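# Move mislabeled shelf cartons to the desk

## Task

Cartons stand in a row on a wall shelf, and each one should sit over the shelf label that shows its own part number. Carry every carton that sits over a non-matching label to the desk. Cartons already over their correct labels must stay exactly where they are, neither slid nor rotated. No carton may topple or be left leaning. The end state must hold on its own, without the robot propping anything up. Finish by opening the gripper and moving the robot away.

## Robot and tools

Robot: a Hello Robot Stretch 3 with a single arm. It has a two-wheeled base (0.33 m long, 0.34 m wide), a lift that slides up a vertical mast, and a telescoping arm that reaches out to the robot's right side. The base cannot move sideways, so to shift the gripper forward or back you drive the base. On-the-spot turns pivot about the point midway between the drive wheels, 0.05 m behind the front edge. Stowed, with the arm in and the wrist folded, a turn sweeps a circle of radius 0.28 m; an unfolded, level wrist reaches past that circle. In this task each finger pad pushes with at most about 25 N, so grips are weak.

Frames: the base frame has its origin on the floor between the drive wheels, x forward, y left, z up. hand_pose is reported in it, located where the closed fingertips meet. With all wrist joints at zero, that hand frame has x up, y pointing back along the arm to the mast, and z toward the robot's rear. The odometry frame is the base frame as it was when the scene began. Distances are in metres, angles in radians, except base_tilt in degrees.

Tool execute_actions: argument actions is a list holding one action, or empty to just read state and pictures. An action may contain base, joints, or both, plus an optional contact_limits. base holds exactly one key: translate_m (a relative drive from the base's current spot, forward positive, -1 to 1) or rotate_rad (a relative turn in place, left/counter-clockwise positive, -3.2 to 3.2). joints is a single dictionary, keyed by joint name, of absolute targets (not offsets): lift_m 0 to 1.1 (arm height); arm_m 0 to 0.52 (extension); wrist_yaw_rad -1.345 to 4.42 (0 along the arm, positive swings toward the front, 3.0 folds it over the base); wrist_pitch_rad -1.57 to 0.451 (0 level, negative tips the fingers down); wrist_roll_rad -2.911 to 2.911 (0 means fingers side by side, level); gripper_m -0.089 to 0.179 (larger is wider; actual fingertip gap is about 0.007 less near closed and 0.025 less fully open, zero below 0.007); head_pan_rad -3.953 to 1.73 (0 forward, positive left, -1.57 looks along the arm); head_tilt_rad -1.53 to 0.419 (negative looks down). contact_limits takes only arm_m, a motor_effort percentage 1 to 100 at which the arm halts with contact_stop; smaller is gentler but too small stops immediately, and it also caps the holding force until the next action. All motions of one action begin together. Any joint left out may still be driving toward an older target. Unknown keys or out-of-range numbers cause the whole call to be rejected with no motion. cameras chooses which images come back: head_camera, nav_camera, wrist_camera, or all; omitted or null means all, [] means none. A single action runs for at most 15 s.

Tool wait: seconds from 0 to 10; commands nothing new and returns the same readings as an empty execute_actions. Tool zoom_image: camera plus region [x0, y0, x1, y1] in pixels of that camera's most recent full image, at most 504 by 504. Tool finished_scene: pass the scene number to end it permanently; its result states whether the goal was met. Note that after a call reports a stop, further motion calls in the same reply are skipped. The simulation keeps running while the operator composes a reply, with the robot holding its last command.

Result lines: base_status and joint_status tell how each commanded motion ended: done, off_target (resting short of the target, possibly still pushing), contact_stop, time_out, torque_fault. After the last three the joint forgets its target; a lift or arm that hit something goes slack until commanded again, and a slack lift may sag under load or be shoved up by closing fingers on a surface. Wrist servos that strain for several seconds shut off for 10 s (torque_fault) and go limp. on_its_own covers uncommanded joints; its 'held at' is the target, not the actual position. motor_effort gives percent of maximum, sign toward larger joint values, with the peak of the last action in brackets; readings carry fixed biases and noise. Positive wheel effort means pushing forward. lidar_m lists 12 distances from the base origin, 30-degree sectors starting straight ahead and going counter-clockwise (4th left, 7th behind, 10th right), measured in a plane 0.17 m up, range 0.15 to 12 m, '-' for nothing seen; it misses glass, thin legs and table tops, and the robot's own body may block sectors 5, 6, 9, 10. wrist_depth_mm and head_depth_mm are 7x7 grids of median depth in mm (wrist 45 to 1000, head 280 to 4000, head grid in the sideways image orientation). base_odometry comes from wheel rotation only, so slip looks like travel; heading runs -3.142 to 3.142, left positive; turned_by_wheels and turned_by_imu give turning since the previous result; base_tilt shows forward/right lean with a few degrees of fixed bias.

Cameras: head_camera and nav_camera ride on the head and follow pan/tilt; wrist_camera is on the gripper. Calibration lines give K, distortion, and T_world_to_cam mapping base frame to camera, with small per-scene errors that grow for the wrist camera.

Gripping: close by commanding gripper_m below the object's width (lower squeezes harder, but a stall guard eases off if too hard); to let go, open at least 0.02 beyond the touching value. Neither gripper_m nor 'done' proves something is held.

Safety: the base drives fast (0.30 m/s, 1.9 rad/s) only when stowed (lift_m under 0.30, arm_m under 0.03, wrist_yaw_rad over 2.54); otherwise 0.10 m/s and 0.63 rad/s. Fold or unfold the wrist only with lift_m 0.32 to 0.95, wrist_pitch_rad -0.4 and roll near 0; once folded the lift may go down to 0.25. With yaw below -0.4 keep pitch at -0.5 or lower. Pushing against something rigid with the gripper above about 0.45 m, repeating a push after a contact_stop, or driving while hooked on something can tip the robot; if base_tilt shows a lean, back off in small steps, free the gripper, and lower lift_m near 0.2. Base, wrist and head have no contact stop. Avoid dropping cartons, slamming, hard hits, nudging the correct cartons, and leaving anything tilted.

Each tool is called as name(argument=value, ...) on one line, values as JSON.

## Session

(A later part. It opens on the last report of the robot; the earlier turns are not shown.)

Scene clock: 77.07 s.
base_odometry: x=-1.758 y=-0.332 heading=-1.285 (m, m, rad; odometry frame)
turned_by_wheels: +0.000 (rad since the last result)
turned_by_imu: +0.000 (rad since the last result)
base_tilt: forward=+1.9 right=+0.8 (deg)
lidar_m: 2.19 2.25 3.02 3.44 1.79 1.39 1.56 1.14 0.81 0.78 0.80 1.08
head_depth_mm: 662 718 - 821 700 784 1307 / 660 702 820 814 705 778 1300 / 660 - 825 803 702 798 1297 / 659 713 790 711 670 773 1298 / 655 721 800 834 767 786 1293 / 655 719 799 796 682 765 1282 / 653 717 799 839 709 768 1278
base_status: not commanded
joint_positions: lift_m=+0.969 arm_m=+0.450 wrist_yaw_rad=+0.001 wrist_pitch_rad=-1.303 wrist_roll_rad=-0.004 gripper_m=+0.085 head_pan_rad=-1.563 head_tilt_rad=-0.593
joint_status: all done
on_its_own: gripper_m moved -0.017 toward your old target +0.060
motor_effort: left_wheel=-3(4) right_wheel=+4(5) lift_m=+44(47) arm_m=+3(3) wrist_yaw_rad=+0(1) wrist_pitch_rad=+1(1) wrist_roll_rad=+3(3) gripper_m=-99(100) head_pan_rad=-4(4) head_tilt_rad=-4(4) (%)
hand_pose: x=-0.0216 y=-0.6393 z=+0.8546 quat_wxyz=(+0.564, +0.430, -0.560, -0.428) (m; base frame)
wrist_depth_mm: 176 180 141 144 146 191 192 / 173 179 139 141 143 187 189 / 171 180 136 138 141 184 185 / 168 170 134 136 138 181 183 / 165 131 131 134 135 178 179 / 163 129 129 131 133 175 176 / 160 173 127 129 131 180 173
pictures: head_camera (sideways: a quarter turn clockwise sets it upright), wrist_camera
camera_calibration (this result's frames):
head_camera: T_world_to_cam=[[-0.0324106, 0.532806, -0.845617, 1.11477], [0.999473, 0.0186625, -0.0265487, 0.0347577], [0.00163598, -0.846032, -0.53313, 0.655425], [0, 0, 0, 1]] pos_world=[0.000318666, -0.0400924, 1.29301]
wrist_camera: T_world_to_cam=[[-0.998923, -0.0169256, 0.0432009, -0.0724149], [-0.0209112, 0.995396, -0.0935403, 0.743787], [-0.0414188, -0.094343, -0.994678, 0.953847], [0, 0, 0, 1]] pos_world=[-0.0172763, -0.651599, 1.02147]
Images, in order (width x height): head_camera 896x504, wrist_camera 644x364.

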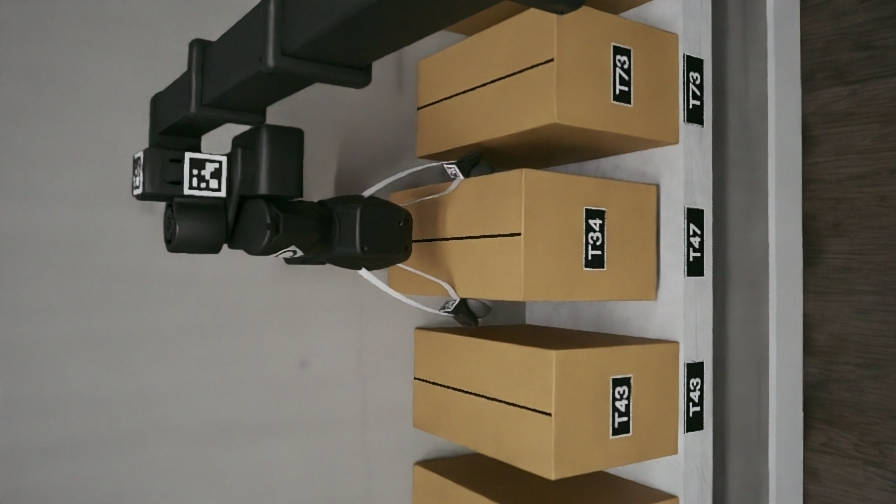

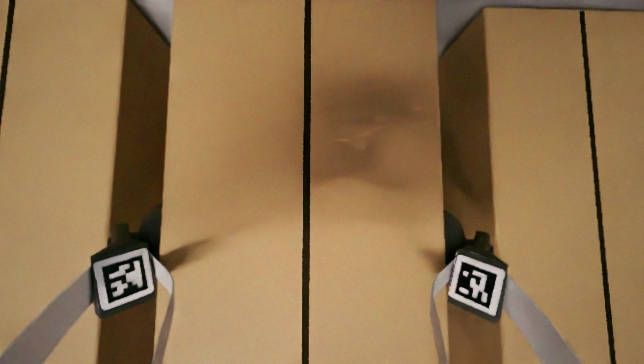

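execute_actions(actions=[{"joints":{"lift_m":1.1}}], cameras=[])

execute_actions(actions=[{"joints":{"arm_m":0.1}}], cameras=["wrist_camera"])

execute_actions(actions=[{"base":{"rotate_rad":1.55},"joints":{"head_pan_rad":0,"head_tilt_rad":-0.5}}], cameras=[])

execute_actions(actions=[{"base":{"translate_m":1.0}}], cameras=[])

execute_actions(actions=[{"base":{"translate_m":1.0}}], cameras=["nav_camera","wrist_camera"])

Scene clock: 83.23 s.
base_odometry: x=-1.758 y=-0.332 heading=-1.285 (m, m, rad; odometry frame)
turned_by_wheels: +0.000 (rad since the last result)
turned_by_imu: -0.001 (rad since the last result)
base_tilt: forward=+2.1 right=+1.0 (deg)
lidar_m: 2.18 2.25 3.02 3.45 1.79 1.39 1.56 1.14 0.82 0.78 0.80 1.08
head_depth_mm: 671 728 809 863 693 786 1306 / 656 726 806 814 705 779 1301 / - 724 729 601 819 796 1299 / 653 712 684 590 818 794 1298 / 657 722 786 854 814 793 1289 / 654 722 798 796 681 765 1283 / 653 720 797 841 710 768 1284
base_status: not commanded
joint_positions: lift_m=+1.099 arm_m=+0.450 wrist_yaw_rad=+0.001 wrist_pitch_rad=-1.303 wrist_roll_rad=-0.004 gripper_m=+0.082 head_pan_rad=-1.563 head_tilt_rad=-0.593
joint_status: all done
on_its_own: gripper_m is held at +0.081, not at your +0.060, by its stall guard, which is still easing
motor_effort: left_wheel=-3(3) right_wheel=+4(4) lift_m=+44(46) arm_m=+4(4) wrist_yaw_rad=-1(1) wrist_pitch_rad=+1(1) wrist_roll_rad=+3(3) gripper_m=-77(91) head_pan_rad=-5(5) head_tilt_rad=-4(3) (%)
hand_pose: x=-0.0216 y=-0.6392 z=+0.9846 quat_wxyz=(+0.564, +0.430, -0.560, -0.428) (m; base frame)
wrist_depth_mm: 219 219 139 142 145 218 218 / 304 305 137 140 143 302 301 / 307 303 135 137 140 322 327 / 305 297 133 135 138 316 322 / 298 131 131 134 136 311 319 / 304 128 129 132 133 310 313 / 285 283 128 130 132 301 329
pictures: none
No camera images: the call's "cameras" was empty. Leave "cameras" out to get every camera's image.

Scene clock: 87.03 s.
base_odometry: x=-1.758 y=-0.332 heading=-1.285 (m, m, rad; odometry frame)
turned_by_wheels: +0.000 (rad since the last result)
turned_by_imu: -0.001 (rad since the last result)
base_tilt: forward=+2.0 right=+0.8 (deg)
lidar_m: 2.19 2.25 3.02 3.46 1.79 1.39 1.56 1.14 0.81 0.78 0.80 1.08
head_depth_mm: - - 841 861 692 803 1301 / - - - 817 678 326 289 / - - - - 367 324 289 / 657 714 788 - 370 323 287 / 657 723 801 857 403 322 287 / 654 722 797 797 684 1214 1282 / 654 719 798 840 712 767 1278
base_status: not commanded
joint_positions: lift_m=+1.099 arm_m=+0.100 wrist_yaw_rad=+0.001 wrist_pitch_rad=-1.303 wrist_roll_rad=-0.004 gripper_m=+0.094 head_pan_rad=-1.563 head_tilt_rad=-0.593
joint_status: all done
on_its_own: gripper_m is held at +0.093, not at your +0.060, by its stall guard, which is not easing now
motor_effort: left_wheel=-3(3) right_wheel=+4(4) lift_m=+44(44) arm_m=-4(5) wrist_yaw_rad=-1(1) wrist_pitch_rad=+1(1) wrist_roll_rad=+3(3) gripper_m=-61(76) head_pan_rad=-5(5) head_tilt_rad=-3(3) (%)
hand_pose: x=-0.0216 y=-0.2897 z=+0.9845 quat_wxyz=(+0.564, +0.430, -0.560, -0.428) (m; base frame)
wrist_depth_mm: 381 397 140 142 146 404 382 / 522 509 138 140 143 519 - / - - 136 138 140 - - / - - 133 135 138 - - / - 131 131 134 136 - - / - 128 129 131 134 - - / - - 127 130 131 - -
pictures: wrist_camera
camera_calibration (this result's frames):
wrist_camera: T_world_to_cam=[[-0.998923, -0.0169594, 0.0431885, -0.0721112], [-0.0209109, 0.995469, -0.0927536, 0.407255], [-0.0414198, -0.0935568, -0.994752, 1.1164], [0, 0, 0, 1]] pos_world=[-0.0172764, -0.302186, 1.15143]
Images, in order (width x height): wrist_camera 644x364.

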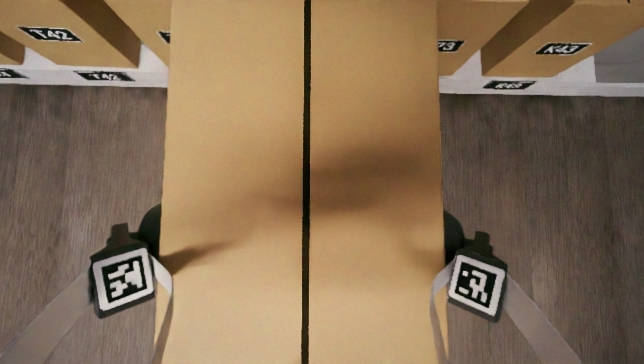

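Scene clock: 90.43 s.
base_odometry: x=-1.758 y=-0.332 heading=+0.265 (m, m, rad; odometry frame)
turned_by_wheels: +1.550 (rad since the last result)
turned_by_imu: +1.569 (rad since the last result)
base_tilt: forward=+2.0 right=+0.8 (deg)
lidar_m: 3.46 1.79 1.39 1.56 1.16 0.82 0.78 0.80 1.06 2.19 2.25 2.96
head_depth_mm: 3627 3858 3985 2787 2086 1664 1374 / 3594 3762 - 2779 2071 1658 1370 / 3584 3780 - 2753 2067 1649 1372 / 3563 3733 3867 2739 2073 1645 1366 / 3578 3895 - 2736 2056 1634 1359 / 3513 3811 - 2750 2034 1629 1349 / 3523 3808 3983 2691 2030 1621 1352
base_status: done
joint_positions: lift_m=+1.099 arm_m=+0.100 wrist_yaw_rad=+0.001 wrist_pitch_rad=-1.303 wrist_roll_rad=-0.004 gripper_m=+0.094 head_pan_rad=-0.007 head_tilt_rad=-0.507
joint_status: all done
on_its_own: gripper_m is held at +0.093, not at your +0.060, by its stall guard, which is not easing now
motor_effort: left_wheel=-3(8) right_wheel=+3(7) lift_m=+44(44) arm_m=-3(4) wrist_yaw_rad=-1(2) wrist_pitch_rad=+1(1) wrist_roll_rad=+3(3) gripper_m=-60(60) head_pan_rad=+3(46) head_tilt_rad=+4(15) (%)
hand_pose: x=-0.0216 y=-0.2897 z=+0.9845 quat_wxyz=(+0.564, +0.430, -0.560, -0.428) (m; base frame)
wrist_depth_mm: - - 140 142 145 - 837 / - - 137 140 143 - 541 / - - 136 138 140 - 537 / - - 134 136 138 - 538 / - 131 131 133 136 - 535 / - 128 129 132 133 - 543 / - - 127 129 132 - 856
pictures: none
No camera images: the call's "cameras" was empty. Leave "cameras" out to get every camera's image.

Scene clock: 101.77 s.
base_odometry: x=-0.792 y=-0.071 heading=+0.264 (m, m, rad; odometry frame)
turned_by_wheels: +0.000 (rad since the last result)
turned_by_imu: +0.001 (rad since the last result)
base_tilt: forward=+2.1 right=+0.9 (deg)
lidar_m: 2.47 2.39 1.56 1.23 1.65 1.86 1.77 1.81 2.25 2.14 2.20 2.86
head_depth_mm: 2683 2888 3199 2822 2076 1663 1376 / 2680 2846 3194 2766 2072 1648 1374 / 2685 2832 3141 2759 2058 1649 1364 / 2625 2817 3075 2749 2067 1648 1361 / 2607 2846 3119 2741 2037 1632 1366 / 2584 2834 3100 2703 2036 1626 1352 / 2593 2825 3064 2679 2018 1616 1346
base_status: done
joint_positions: lift_m=+1.099 arm_m=+0.100 wrist_yaw_rad=+0.001 wrist_pitch_rad=-1.303 wrist_roll_rad=-0.004 gripper_m=+0.094 head_pan_rad=-0.007 head_tilt_rad=-0.507
joint_status: not commanded
on_its_own: gripper_m is held at +0.093, not at your +0.060, by its stall guard, which is not easing now
motor_effort: left_wheel=-3(5) right_wheel=+4(9) lift_m=+44(44) arm_m=-3(4) wrist_yaw_rad=-1(1) wrist_pitch_rad=+1(1) wrist_roll_rad=+3(3) gripper_m=-59(61) head_pan_rad=+3(2) head_tilt_rad=+4(3) (%)
hand_pose: x=-0.0216 y=-0.2897 z=+0.9845 quat_wxyz=(+0.564, +0.430, -0.560, -0.428) (m; base frame)
wrist_depth_mm: - - 140 142 145 - - / - - 138 140 142 - - / - - 136 138 140 - - / - - 133 136 138 - - / - 131 131 133 136 - - / - 128 129 132 134 - - / - - 127 129 132 - -
pictures: none
No camera images: the call's "cameras" was empty. Leave "cameras" out to get every camera's image.

Scene clock: 113.10 s.
base_odometry: x=+0.173 y=+0.191 heading=+0.264 (m, m, rad; odometry frame)
turned_by_wheels: +0.000 (rad since the last result)
turned_by_imu: +0.001 (rad since the last result)
base_tilt: forward=+1.9 right=+0.8 (deg)
lidar_m: 1.48 2.03 1.73 1.65 1.69 1.75 2.77 2.84 2.20 2.10 2.14 1.99
head_depth_mm: 1754 1896 1841 2321 2074 1655 1377 / 1755 1895 1831 2303 2076 1655 1370 / 1733 1889 1817 2293 2055 1650 1369 / 1723 1889 1803 1719 1931 1635 1361 / 1722 1873 1970 2247 2031 1623 1359 / 1706 1858 2032 2235 2039 1626 1358 / 1714 1857 2034 2220 2025 1621 1346
base_status: done
joint_positions: lift_m=+1.099 arm_m=+0.100 wrist_yaw_rad=+0.001 wrist_pitch_rad=-1.303 wrist_roll_rad=-0.004 gripper_m=+0.094 head_pan_rad=-0.007 head_tilt_rad=-0.507
joint_status: not commanded
on_its_own: gripper_m is held at +0.093, not at your +0.060, by its stall guard, which is not easing now
motor_effort: left_wheel=-3(5) right_wheel=+4(8) lift_m=+44(44) arm_m=-4(4) wrist_yaw_rad=-1(1) wrist_pitch_rad=+1(1) wrist_roll_rad=+3(3) gripper_m=-61(60) head_pan_rad=+4(4) head_tilt_rad=+4(3) (%)
hand_pose: x=-0.0216 y=-0.2897 z=+0.9845 quat_wxyz=(+0.564, +0.430, -0.560, -0.428) (m; base frame)
wrist_depth_mm: - - 140 142 145 - - / - - 138 140 143 - - / - - 135 137 140 - - / - - 133 135 138 - - / - 131 131 133 135 - - / - 129 129 131 134 - - / - - 127 129 131 - -
pictures: nav_camera (sideways: a quarter turn counterclockwise sets it upright), wrist_camera
camera_calibration (this result's frames):
nav_camera: T_world_to_cam=[[0.452275, 0.0310061, 0.891339, -1.12163], [-0.0215535, -0.998724, 0.0456781, -0.00737919], [0.891618, -0.0398706, -0.45103, 0.543478], [0, 0, 0, 1]] pos_world=[0.0225535, 0.0490765, 1.24522]
wrist_camera: T_world_to_cam=[[-0.998923, -0.0169744, 0.0431926, -0.0721197], [-0.0209263, 0.995469, -0.0927535, 0.407259], [-0.0414225, -0.0935574, -0.994752, 1.1164], [0, 0, 0, 1]] pos_world=[-0.0172755, -0.30219, 1.15143]
Images, in order (width x height): nav_camera 672x504, wrist_camera 644x364.

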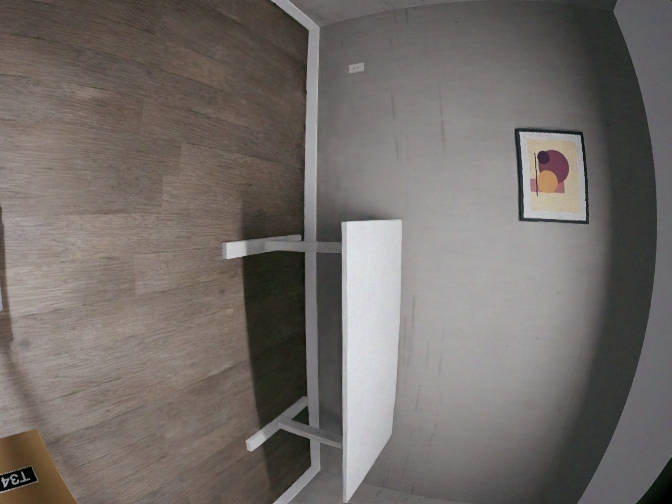

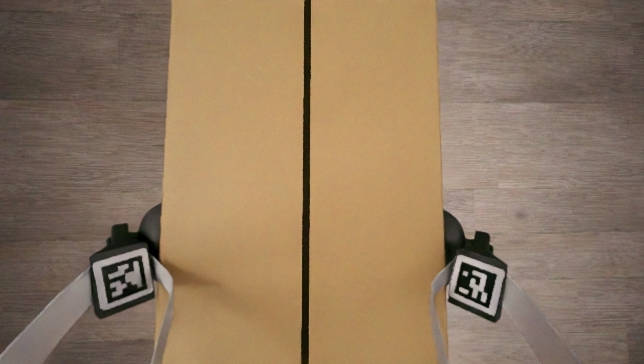

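execute_actions(actions=[{"base":{"translate_m":0.79}}], cameras=[])

execute_actions(actions=[{"base":{"rotate_rad":1.55},"joints":{"head_pan_rad":-1.57,"head_tilt_rad":-0.7}}], cameras=[])

execute_actions(actions=[{"base":{"translate_m":-0.35}}], cameras=["nav_camera"])

execute_actions(actions=[{"joints":{"arm_m":0.42}}])

Scene clock: 126.70 s.
base_odometry: x=+0.935 y=+0.397 heading=+0.264 (m, m, rad; odometry frame)
turned_by_wheels: +0.000 (rad since the last result)
turned_by_imu: +0.000 (rad since the last result)
base_tilt: forward=+2.1 right=+0.9 (deg)
lidar_m: 0.70 1.23 1.63 1.67 1.73 1.90 3.52 3.04 2.17 2.05 1.45 1.26
head_depth_mm: 1035 1124 1229 1226 914 732 607 / 1033 1120 1228 1226 914 729 606 / 1025 1112 1216 1218 907 728 604 / 1022 1110 1214 1207 904 724 603 / 1014 1105 1205 1195 902 723 601 / 1015 1100 1198 1313 1427 1495 614 / 1007 1096 1189 1312 1455 1585 1344
base_status: done
joint_positions: lift_m=+1.099 arm_m=+0.100 wrist_yaw_rad=+0.001 wrist_pitch_rad=-1.303 wrist_roll_rad=-0.004 gripper_m=+0.094 head_pan_rad=-0.007 head_tilt_rad=-0.507
joint_status: not commanded
on_its_own: gripper_m is held at +0.093, not at your +0.060, by its stall guard, which is not easing now
motor_effort: left_wheel=-4(6) right_wheel=+3(9) lift_m=+44(43) arm_m=-3(3) wrist_yaw_rad=-1(1) wrist_pitch_rad=+1(1) wrist_roll_rad=+3(4) gripper_m=-61(59) head_pan_rad=+4(4) head_tilt_rad=+4(3) (%)
hand_pose: x=-0.0216 y=-0.2897 z=+0.9845 quat_wxyz=(+0.564, +0.430, -0.560, -0.428) (m; base frame)
wrist_depth_mm: - - 140 142 145 - - / - - 137 140 142 - - / - - 135 138 140 - - / - - 134 135 138 - - / - 131 132 133 136 - - / - 128 129 131 134 - - / - - 128 129 131 - -
pictures: none
No camera images: the call's "cameras" was empty. Leave "cameras" out to get every camera's image.

Scene clock: 130.10 s.
base_odometry: x=+0.935 y=+0.397 heading=+1.814 (m, m, rad; odometry frame)
turned_by_wheels: +1.550 (rad since the last result)
turned_by_imu: +1.569 (rad since the last result)
base_tilt: forward=+2.0 right=+0.8 (deg)
lidar_m: 1.68 1.53 1.90 3.53 3.12 2.19 2.05 1.45 1.26 0.70 1.22 1.61
head_depth_mm: - - 1178 915 746 674 1240 / - - 1172 884 355 301 347 / - - - - 353 299 331 / 1032 1152 - - 352 298 330 / 1044 1164 1153 643 351 297 342 / 1038 1165 1310 1469 1640 1355 1223 / 1031 1151 1305 1498 1633 1408 1221
base_status: done
joint_positions: lift_m=+1.099 arm_m=+0.100 wrist_yaw_rad=+0.001 wrist_pitch_rad=-1.303 wrist_roll_rad=-0.004 gripper_m=+0.094 head_pan_rad=-1.563 head_tilt_rad=-0.691
joint_status: all done
on_its_own: gripper_m is held at +0.093, not at your +0.060, by its stall guard, which is not easing now
motor_effort: left_wheel=-3(10) right_wheel=+3(9) lift_m=+44(44) arm_m=-4(4) wrist_yaw_rad=-1(1) wrist_pitch_rad=+1(1) wrist_roll_rad=+3(3) gripper_m=-60(60) head_pan_rad=-3(47) head_tilt_rad=-4(16) (%)
hand_pose: x=-0.0216 y=-0.2897 z=+0.9845 quat_wxyz=(+0.564, +0.430, -0.560, -0.428) (m; base frame)
wrist_depth_mm: - - 140 143 145 476 485 / - - 138 140 143 469 478 / - - 136 138 140 457 466 / - - 134 136 138 - - / - 131 131 133 136 - - / - 128 130 131 133 - - / - - 128 129 131 - -
pictures: none
No camera images: the call's "cameras" was empty. Leave "cameras" out to get every camera's image.

Scene clock: 134.67 s.
base_odometry: x=+1.020 y=+0.057 heading=+1.814 (m, m, rad; odometry frame)
turned_by_wheels: +0.000 (rad since the last result)
turned_by_imu: -0.002 (rad since the last result)
base_tilt: forward=+1.8 right=+1.0 (deg)
lidar_m: 2.03 1.82 2.57 3.49 2.60 1.82 1.70 1.18 1.21 1.22 0.78 1.63
head_depth_mm: - - 1178 916 747 1351 1237 / - - 1177 884 354 300 347 / - - - - 354 299 331 / 1053 1176 - - 352 298 330 / 1064 1191 1155 644 351 298 342 / 1053 1175 1150 896 723 665 1227 / 1055 1176 1138 892 730 663 1200
base_status: done
joint_positions: lift_m=+1.099 arm_m=+0.100 wrist_yaw_rad=+0.001 wrist_pitch_rad=-1.303 wrist_roll_rad=-0.004 gripper_m=+0.094 head_pan_rad=-1.563 head_tilt_rad=-0.691
joint_status: not commanded
on_its_own: gripper_m is held at +0.093, not at your +0.060, by its stall guard, which is not easing now
motor_effort: left_wheel=-3(10) right_wheel=+4(5) lift_m=+44(44) arm_m=-3(3) wrist_yaw_rad=-1(1) wrist_pitch_rad=+1(1) wrist_roll_rad=+3(3) gripper_m=-61(60) head_pan_rad=-4(5) head_tilt_rad=-4(3) (%)
hand_pose: x=-0.0216 y=-0.2897 z=+0.9845 quat_wxyz=(+0.564, +0.430, -0.560, -0.428) (m; base frame)
wrist_depth_mm: 438 446 140 142 145 473 484 / 434 439 137 140 143 462 480 / 426 434 135 138 140 461 467 / - - 133 136 138 - - / - 131 131 133 135 - - / - 128 129 132 134 - - / - - 127 129 132 - -
pictures: nav_camera (sideways: a quarter turn counterclockwise sets it upright)
camera_calibration (this result's frames):
nav_camera: T_world_to_cam=[[0.0389334, -0.607234, 0.793568, -0.991623], [-0.998867, -0.00189616, 0.0475547, -0.00384951], [-0.0273721, -0.794521, -0.60662, 0.751518], [0, 0, 0, 1]] pos_world=[0.0553327, -0.0050582, 1.24299]
Images, in order (width x height): nav_camera 672x504.

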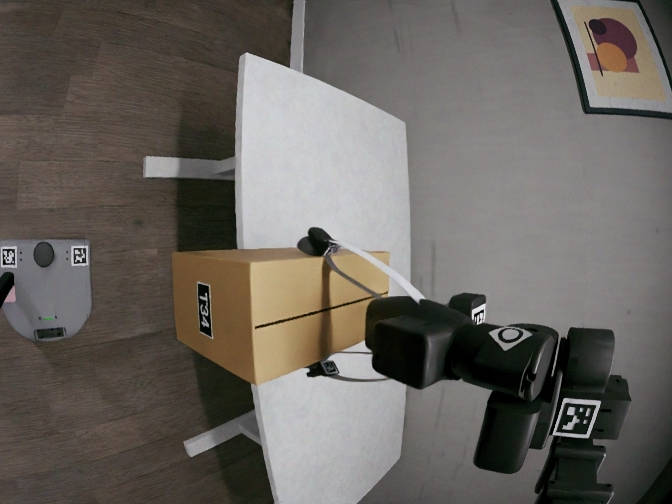

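Scene clock: 138.23 s.
base_odometry: x=+1.020 y=+0.057 heading=+1.814 (m, m, rad; odometry frame)
turned_by_wheels: +0.000 (rad since the last result)
turned_by_imu: -0.001 (rad since the last result)
base_tilt: forward=+2.0 right=+0.8 (deg)
lidar_m: 2.02 1.82 2.56 3.50 2.61 1.82 1.70 1.18 1.21 1.22 0.77 1.63
head_depth_mm: 1079 1210 1176 913 746 1341 1235 / 1096 1204 1169 909 744 1337 1233 / 1090 1181 556 612 740 1338 1238 / 1052 694 553 597 738 1336 1238 / 1061 1185 1085 872 738 668 1229 / 1059 1178 1148 894 733 664 1227 / 1052 1170 1141 890 730 661 1202
base_status: not commanded
joint_positions: lift_m=+1.099 arm_m=+0.420 wrist_yaw_rad=+0.001 wrist_pitch_rad=-1.303 wrist_roll_rad=-0.004 gripper_m=+0.094 head_pan_rad=-1.563 head_tilt_rad=-0.691
joint_status: all done
on_its_own: gripper_m is held at +0.093, not at your +0.060, by its stall guard, which is not easing now
motor_effort: left_wheel=-2(2) right_wheel=+4(4) lift_m=+43(44) arm_m=+4(6) wrist_yaw_rad=-1(1) wrist_pitch_rad=+1(1) wrist_roll_rad=+3(3) gripper_m=-60(60) head_pan_rad=-5(4) head_tilt_rad=-4(4) (%)
hand_pose: x=-0.0216 y=-0.6091 z=+0.9845 quat_wxyz=(+0.564, +0.430, -0.560, -0.428) (m; base frame)
wrist_depth_mm: 439 443 140 142 145 472 481 / 432 440 138 140 143 467 471 / 427 433 135 138 140 458 464 / 419 420 133 136 138 451 454 / 414 130 131 133 136 440 451 / 407 128 129 131 133 434 441 / 400 401 127 129 131 429 435
pictures: head_camera (sideways: a quarter turn clockwise sets it upright), nav_camera (sideways: a quarter turn counterclockwise sets it upright), wrist_camera
camera_calibration (this result's frames):
head_camera: T_world_to_cam=[[-0.0330219, 0.613555, -0.788961, 1.04091], [0.999454, 0.0212195, -0.0253301, 0.0331679], [0.00119993, -0.789367, -0.613921, 0.760534], [0, 0, 0, 1]] pos_world=[0.000310245, -0.0390164, 1.28898]
nav_camera: T_world_to_cam=[[0.0388351, -0.607411, 0.793438, -0.991453], [-0.998867, -0.0017425, 0.0475559, -0.00385113], [-0.0275034, -0.794386, -0.60679, 0.75174], [0, 0, 0, 1]] pos_world=[0.0553318, -0.00505366, 1.24299]
wrist_camera: T_world_to_cam=[[-0.998928, -0.016763, 0.0431512, -0.0773733], [-0.0207104, 0.995477, -0.092722, 0.725114], [-0.0414017, -0.0935163, -0.994757, 1.08655], [0, 0, 0, 1]] pos_world=[-0.0172878, -0.62152, 1.15143]
Images, in order (width x height): head_camera 896x504, nav_camera 672x504, wrist_camera 644x364.

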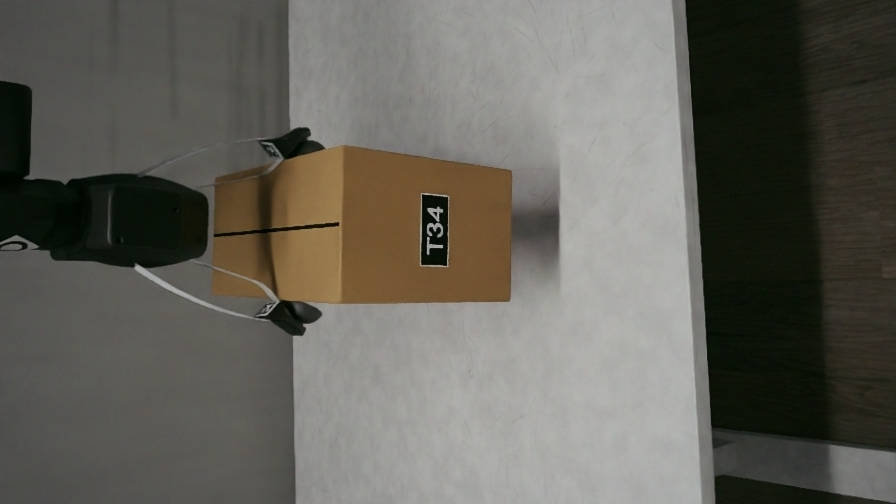

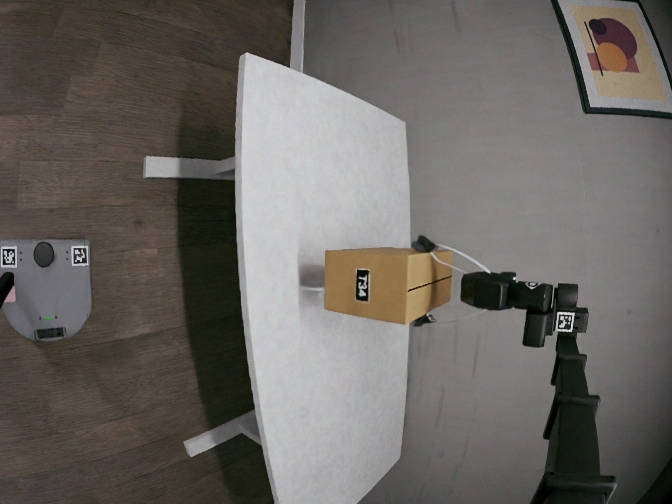

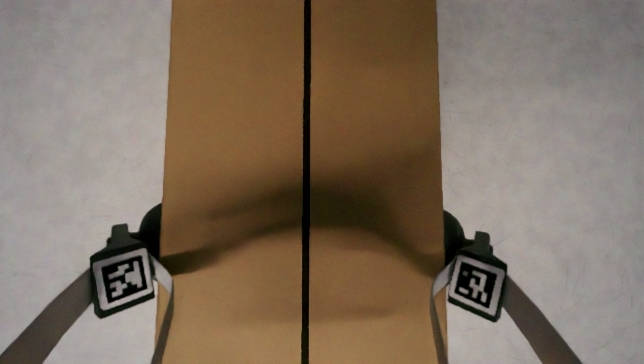

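execute_actions(actions=[{"joints":{"arm_m":0.39}}], cameras=[])

execute_actions(actions=[{"joints":{"lift_m":0.992}}], cameras=["head_camera"])

Scene clock: 142.10 s.
base_odometry: x=+1.020 y=+0.057 heading=+1.814 (m, m, rad; odometry frame)
turned_by_wheels: +0.000 (rad since the last result)
turned_by_imu: -0.001 (rad since the last result)
base_tilt: forward=+2.0 right=+0.8 (deg)
lidar_m: 2.03 1.82 2.57 3.50 2.61 1.82 1.70 1.18 1.21 1.22 0.78 1.63
head_depth_mm: 1085 1213 1177 912 747 1342 1240 / 1087 1211 1171 907 743 1338 1236 / 1090 1180 555 560 722 1339 1235 / 1054 691 552 559 719 1337 1226 / 1062 1165 1068 872 738 666 1225 / 1056 1179 1147 894 733 664 1224 / 1053 1170 1145 890 731 661 1200
base_status: not commanded
joint_positions: lift_m=+1.099 arm_m=+0.390 wrist_yaw_rad=+0.001 wrist_pitch_rad=-1.304 wrist_roll_rad=-0.004 gripper_m=+0.094 head_pan_rad=-1.563 head_tilt_rad=-0.691
joint_status: all done
on_its_own: gripper_m is held at +0.093, not at your +0.060, by its stall guard, which is not easing now
motor_effort: left_wheel=-3(2) right_wheel=+4(4) lift_m=+44(44) arm_m=-3(5) wrist_yaw_rad=-1(1) wrist_pitch_rad=+1(1) wrist_roll_rad=+3(3) gripper_m=-59(61) head_pan_rad=-4(4) head_tilt_rad=-3(3) (%)
hand_pose: x=-0.0216 y=-0.5797 z=+0.9845 quat_wxyz=(+0.564, +0.430, -0.560, -0.428) (m; base frame)
wrist_depth_mm: 442 449 140 143 145 471 487 / 432 439 138 140 143 468 477 / 429 429 136 138 140 460 467 / 422 422 133 135 138 449 455 / 411 131 131 133 135 444 450 / 405 129 129 131 133 439 446 / 400 405 127 129 131 424 439
pictures: none
No camera images: the call's "cameras" was empty. Leave "cameras" out to get every camera's image.

Scene clock: 143.90 s.
base_odometry: x=+1.020 y=+0.057 heading=+1.814 (m, m, rad; odometry frame)
turned_by_wheels: +0.000 (rad since the last result)
turned_by_imu: +0.000 (rad since the last result)
base_tilt: forward=+2.0 right=+0.9 (deg)
lidar_m: 2.03 1.82 2.57 3.50 2.60 1.81 1.70 1.18 1.21 1.22 0.78 1.63
head_depth_mm: 1050 - 1133 911 745 1345 1240 / 1043 1242 1170 908 742 1346 1231 / 1027 - 1118 604 687 1346 1232 / 1048 1181 710 601 656 1342 1231 / 1066 1185 1148 869 717 666 1228 / 1060 1175 1144 898 732 666 1225 / 1046 1176 1142 890 731 661 1205
base_status: not commanded
joint_positions: lift_m=+0.993 arm_m=+0.390 wrist_yaw_rad=+0.001 wrist_pitch_rad=-1.304 wrist_roll_rad=-0.004 gripper_m=+0.094 head_pan_rad=-1.563 head_tilt_rad=-0.691
joint_status: all done
on_its_own: gripper_m is held at +0.093, not at your +0.060, by its stall guard, which is not easing now
motor_effort: left_wheel=-2(3) right_wheel=+3(4) lift_m=+16(40) arm_m=-3(3) wrist_yaw_rad=-1(1) wrist_pitch_rad=+1(1) wrist_roll_rad=+3(3) gripper_m=-59(61) head_pan_rad=-4(4) head_tilt_rad=-4(4) (%)
hand_pose: x=-0.0216 y=-0.5797 z=+0.8778 quat_wxyz=(+0.564, +0.430, -0.560, -0.428) (m; base frame)
wrist_depth_mm: 332 332 140 142 145 356 360 / 325 330 138 140 142 350 355 / 318 325 136 137 140 345 350 / 314 318 134 135 138 339 343 / 311 130 131 133 136 331 336 / 305 129 129 132 133 330 331 / 302 305 127 129 131 319 328
pictures: head_camera (sideways: a quarter turn clockwise sets it upright)
camera_calibration (this result's frames):
head_camera: T_world_to_cam=[[-0.0330219, 0.613555, -0.788961, 1.04091], [0.999454, 0.0212196, -0.0253301, 0.0331679], [0.00120002, -0.789367, -0.613921, 0.760534], [0, 0, 0, 1]] pos_world=[0.00031025, -0.0390164, 1.28898]
Images, in order (width x height): head_camera 896x504.

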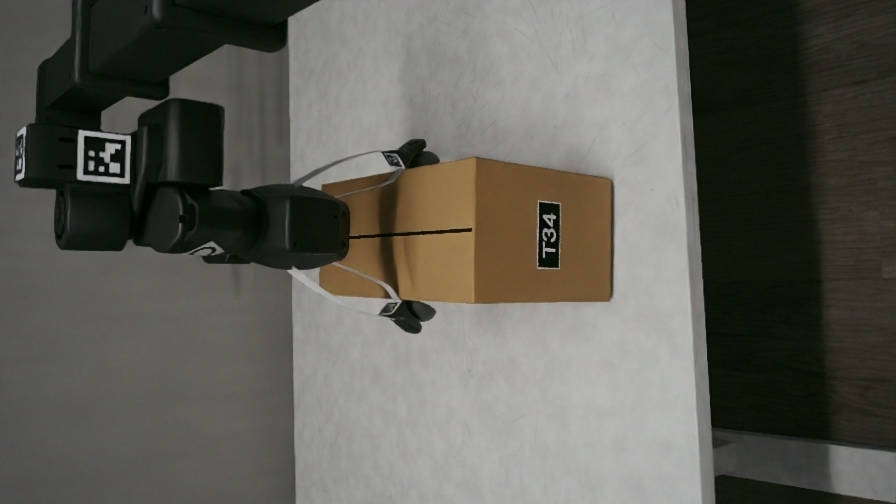

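execute_actions(actions=[{"joints":{"lift_m":0.982}}], cameras=[])

execute_actions(actions=[{"joints":{"gripper_m":0.16,"lift_m":0.984}}], cameras=[])

execute_actions(actions=[{"joints":{"lift_m":1.08}}], cameras=[])

execute_actions(actions=[{"joints":{"arm_m":0.0}}], cameras=["nav_camera"])

Scene clock: 147.77 s.
base_odometry: x=+1.020 y=+0.057 heading=+1.814 (m, m, rad; odometry frame)
turned_by_wheels: +0.000 (rad since the last result)
turned_by_imu: -0.001 (rad since the last result)
base_tilt: forward=+1.9 right=+0.8 (deg)
lidar_m: 2.02 1.83 2.57 3.50 2.60 1.82 1.70 1.18 1.21 1.21 0.78 1.63
head_depth_mm: 1064 - 1131 913 745 1345 1237 / 1044 1240 1173 907 744 1340 1237 / 1039 - 1144 618 686 1344 1234 / 1054 1177 729 614 657 1332 1232 / 1062 1190 1155 870 716 668 1220 / 1056 1176 1148 893 733 663 1224 / 1050 1174 1144 893 729 663 1198
base_status: not commanded
joint_positions: lift_m=+0.983 arm_m=+0.390 wrist_yaw_rad=+0.001 wrist_pitch_rad=-1.303 wrist_roll_rad=-0.004 gripper_m=+0.094 head_pan_rad=-1.563 head_tilt_rad=-0.691
joint_status: all done
on_its_own: gripper_m is held at +0.093, not at your +0.060, by its stall guard, which is not easing now
motor_effort: left_wheel=-2(2) right_wheel=+2(4) lift_m=+13(18) arm_m=-3(3) wrist_yaw_rad=-1(1) wrist_pitch_rad=+1(1) wrist_roll_rad=+3(3) gripper_m=-60(61) head_pan_rad=-4(4) head_tilt_rad=-4(4) (%)
hand_pose: x=-0.0216 y=-0.5797 z=+0.8680 quat_wxyz=(+0.564, +0.430, -0.560, -0.428) (m; base frame)
wrist_depth_mm: 319 325 140 142 145 343 350 / 317 318 138 140 143 341 345 / 313 312 136 137 140 336 339 / 307 308 133 136 138 329 334 / 300 131 131 133 135 324 326 / 297 128 129 131 133 320 322 / 292 293 127 129 131 310 318
pictures: none
No camera images: the call's "cameras" was empty. Leave "cameras" out to get every camera's image.

Scene clock: 148.93 s.
base_odometry: x=+1.020 y=+0.057 heading=+1.814 (m, m, rad; odometry frame)
turned_by_wheels: +0.000 (rad since the last result)
turned_by_imu: +0.000 (rad since the last result)
base_tilt: forward=+2.0 right=+0.8 (deg)
lidar_m: 2.02 1.82 2.56 3.51 2.60 1.82 1.70 1.18 1.21 1.22 0.77 1.63
head_depth_mm: 1062 - 1129 912 745 1342 1238 / 1045 1234 1174 908 743 1342 1234 / 1037 - 1163 617 687 1344 1235 / 1052 1181 744 614 658 1339 1233 / 1058 1187 1149 856 718 668 1224 / 1054 1183 1150 893 734 665 1224 / 1050 1177 1138 892 729 661 1202
base_status: not commanded
joint_positions: lift_m=+0.983 arm_m=+0.390 wrist_yaw_rad=+0.001 wrist_pitch_rad=-1.303 wrist_roll_rad=-0.004 gripper_m=+0.146 head_pan_rad=-1.563 head_tilt_rad=-0.691
joint_status: gripper_m off_target (ended at +0.146, target +0.160); the others done
motor_effort: left_wheel=-3(2) right_wheel=+3(3) lift_m=+42(43) arm_m=-3(3) wrist_yaw_rad=-1(1) wrist_pitch_rad=+1(1) wrist_roll_rad=+3(3) gripper_m=+100(100) head_pan_rad=-4(4) head_tilt_rad=-4(3) (%)
hand_pose: x=-0.0216 y=-0.5797 z=+0.8686 quat_wxyz=(+0.564, +0.430, -0.560, -0.428) (m; base frame)
wrist_depth_mm: 323 323 141 143 146 347 354 / 316 322 139 141 143 339 347 / 311 314 136 138 141 333 339 / 306 308 134 136 138 331 334 / 302 131 132 134 135 323 328 / 298 129 130 131 134 319 322 / 293 295 128 130 131 311 318
pictures: none
No camera images: the call's "cameras" was empty. Leave "cameras" out to get every camera's image.

Scene clock: 150.63 s.
base_odometry: x=+1.020 y=+0.057 heading=+1.814 (m, m, rad; odometry frame)
turned_by_wheels: +0.000 (rad since the last result)
turned_by_imu: +0.000 (rad since the last result)
base_tilt: forward=+1.9 right=+0.8 (deg)
lidar_m: 2.03 1.82 2.56 3.49 2.60 1.82 1.70 1.18 1.21 1.22 0.78 1.63
head_depth_mm: 1076 1211 1177 915 746 1343 1244 / 1113 1208 1172 907 744 1343 1235 / - 1218 1162 637 687 1341 1230 / 1059 1207 1160 614 658 1332 1239 / 1064 1186 1152 870 717 667 1226 / 1054 1182 1149 893 733 665 1223 / 1051 1174 1141 889 733 664 1201
base_status: not commanded
joint_positions: lift_m=+1.079 arm_m=+0.390 wrist_yaw_rad=+0.001 wrist_pitch_rad=-1.303 wrist_roll_rad=-0.004 gripper_m=+0.160 head_pan_rad=-1.563 head_tilt_rad=-0.691
joint_status: all done
on_its_own: gripper_m moved +0.014 to your old target +0.160
motor_effort: left_wheel=-2(2) right_wheel=+2(2) lift_m=+43(44) arm_m=-3(3) wrist_yaw_rad=-1(1) wrist_pitch_rad=+1(1) wrist_roll_rad=+3(3) gripper_m=+2(100) head_pan_rad=-5(5) head_tilt_rad=-3(4) (%)
hand_pose: x=-0.0216 y=-0.5797 z=+0.9646 quat_wxyz=(+0.564, +0.430, -0.560, -0.428) (m; base frame)
wrist_depth_mm: 421 426 433 442 444 452 458 / 411 417 240 241 433 446 450 / 403 414 237 237 427 441 446 / 401 402 232 235 423 431 436 / 395 400 229 229 416 423 425 / 386 392 225 226 405 - 425 / 381 387 220 222 404 410 415
pictures: none
No camera images: the call's "cameras" was empty. Leave "cameras" out to get every camera's image.

Scene clock: 154.70 s.
base_odometry: x=+1.020 y=+0.057 heading=+1.814 (m, m, rad; odometry frame)
turned_by_wheels: +0.000 (rad since the last result)
turned_by_imu: -0.001 (rad since the last result)
base_tilt: forward=+2.0 right=+0.7 (deg)
lidar_m: 2.02 1.83 2.56 3.51 2.60 1.82 1.70 1.18 1.21 1.21 0.77 1.63
head_depth_mm: - - - - - - 1188 / - - - - - - - / - - - - - - - / 1066 1212 1185 - - - 1207 / 1063 1189 1150 868 716 1334 1228 / 1056 1181 1146 896 733 652 1196 / 1053 1174 1138 888 731 661 1189
base_status: not commanded
joint_positions: lift_m=+1.079 arm_m=+0.000 wrist_yaw_rad=+0.001 wrist_pitch_rad=-1.303 wrist_roll_rad=-0.004 gripper_m=+0.160 head_pan_rad=-1.563 head_tilt_rad=-0.691
joint_status: all done
motor_effort: left_wheel=-2(2) right_wheel=+2(3) lift_m=+43(43) arm_m=-4(3) wrist_yaw_rad=-1(1) wrist_pitch_rad=+1(2) wrist_roll_rad=+3(3) gripper_m=+2(2) head_pan_rad=-4(5) head_tilt_rad=-3(4) (%)
hand_pose: x=-0.0216 y=-0.1897 z=+0.9646 quat_wxyz=(+0.564, +0.430, -0.560, -0.428) (m; base frame)
wrist_depth_mm: 422 426 431 439 445 452 461 / 420 420 435 440 459 - - / - - - - - - - / - - - - - - - / - - - - - - - / - - - - - - - / - - - - - - -
pictures: nav_camera (sideways: a quarter turn counterclockwise sets it upright)
camera_calibration (this result's frames):
nav_camera: T_world_to_cam=[[0.0388348, -0.607413, 0.793437, -0.991451], [-0.998867, -0.00174202, 0.047556, -0.00385115], [-0.0275039, -0.794385, -0.606792, 0.751743], [0, 0, 0, 1]] pos_world=[0.0553318, -0.00505355, 1.24299]
Images, in order (width x height): nav_camera 672x504.

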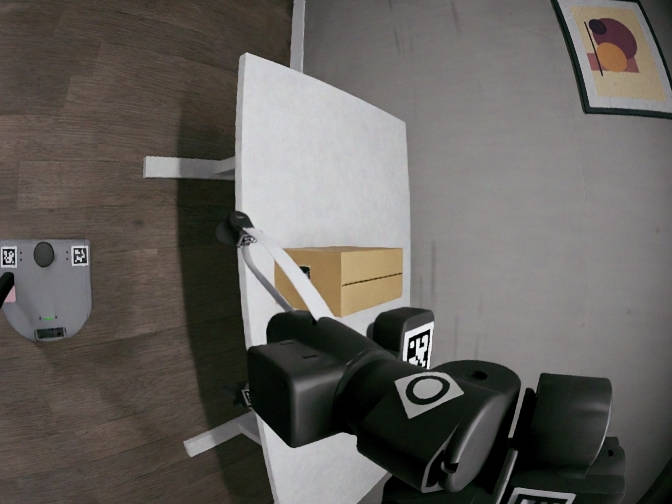

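finished_scene(scene=2)

The scene is finished: the task was done.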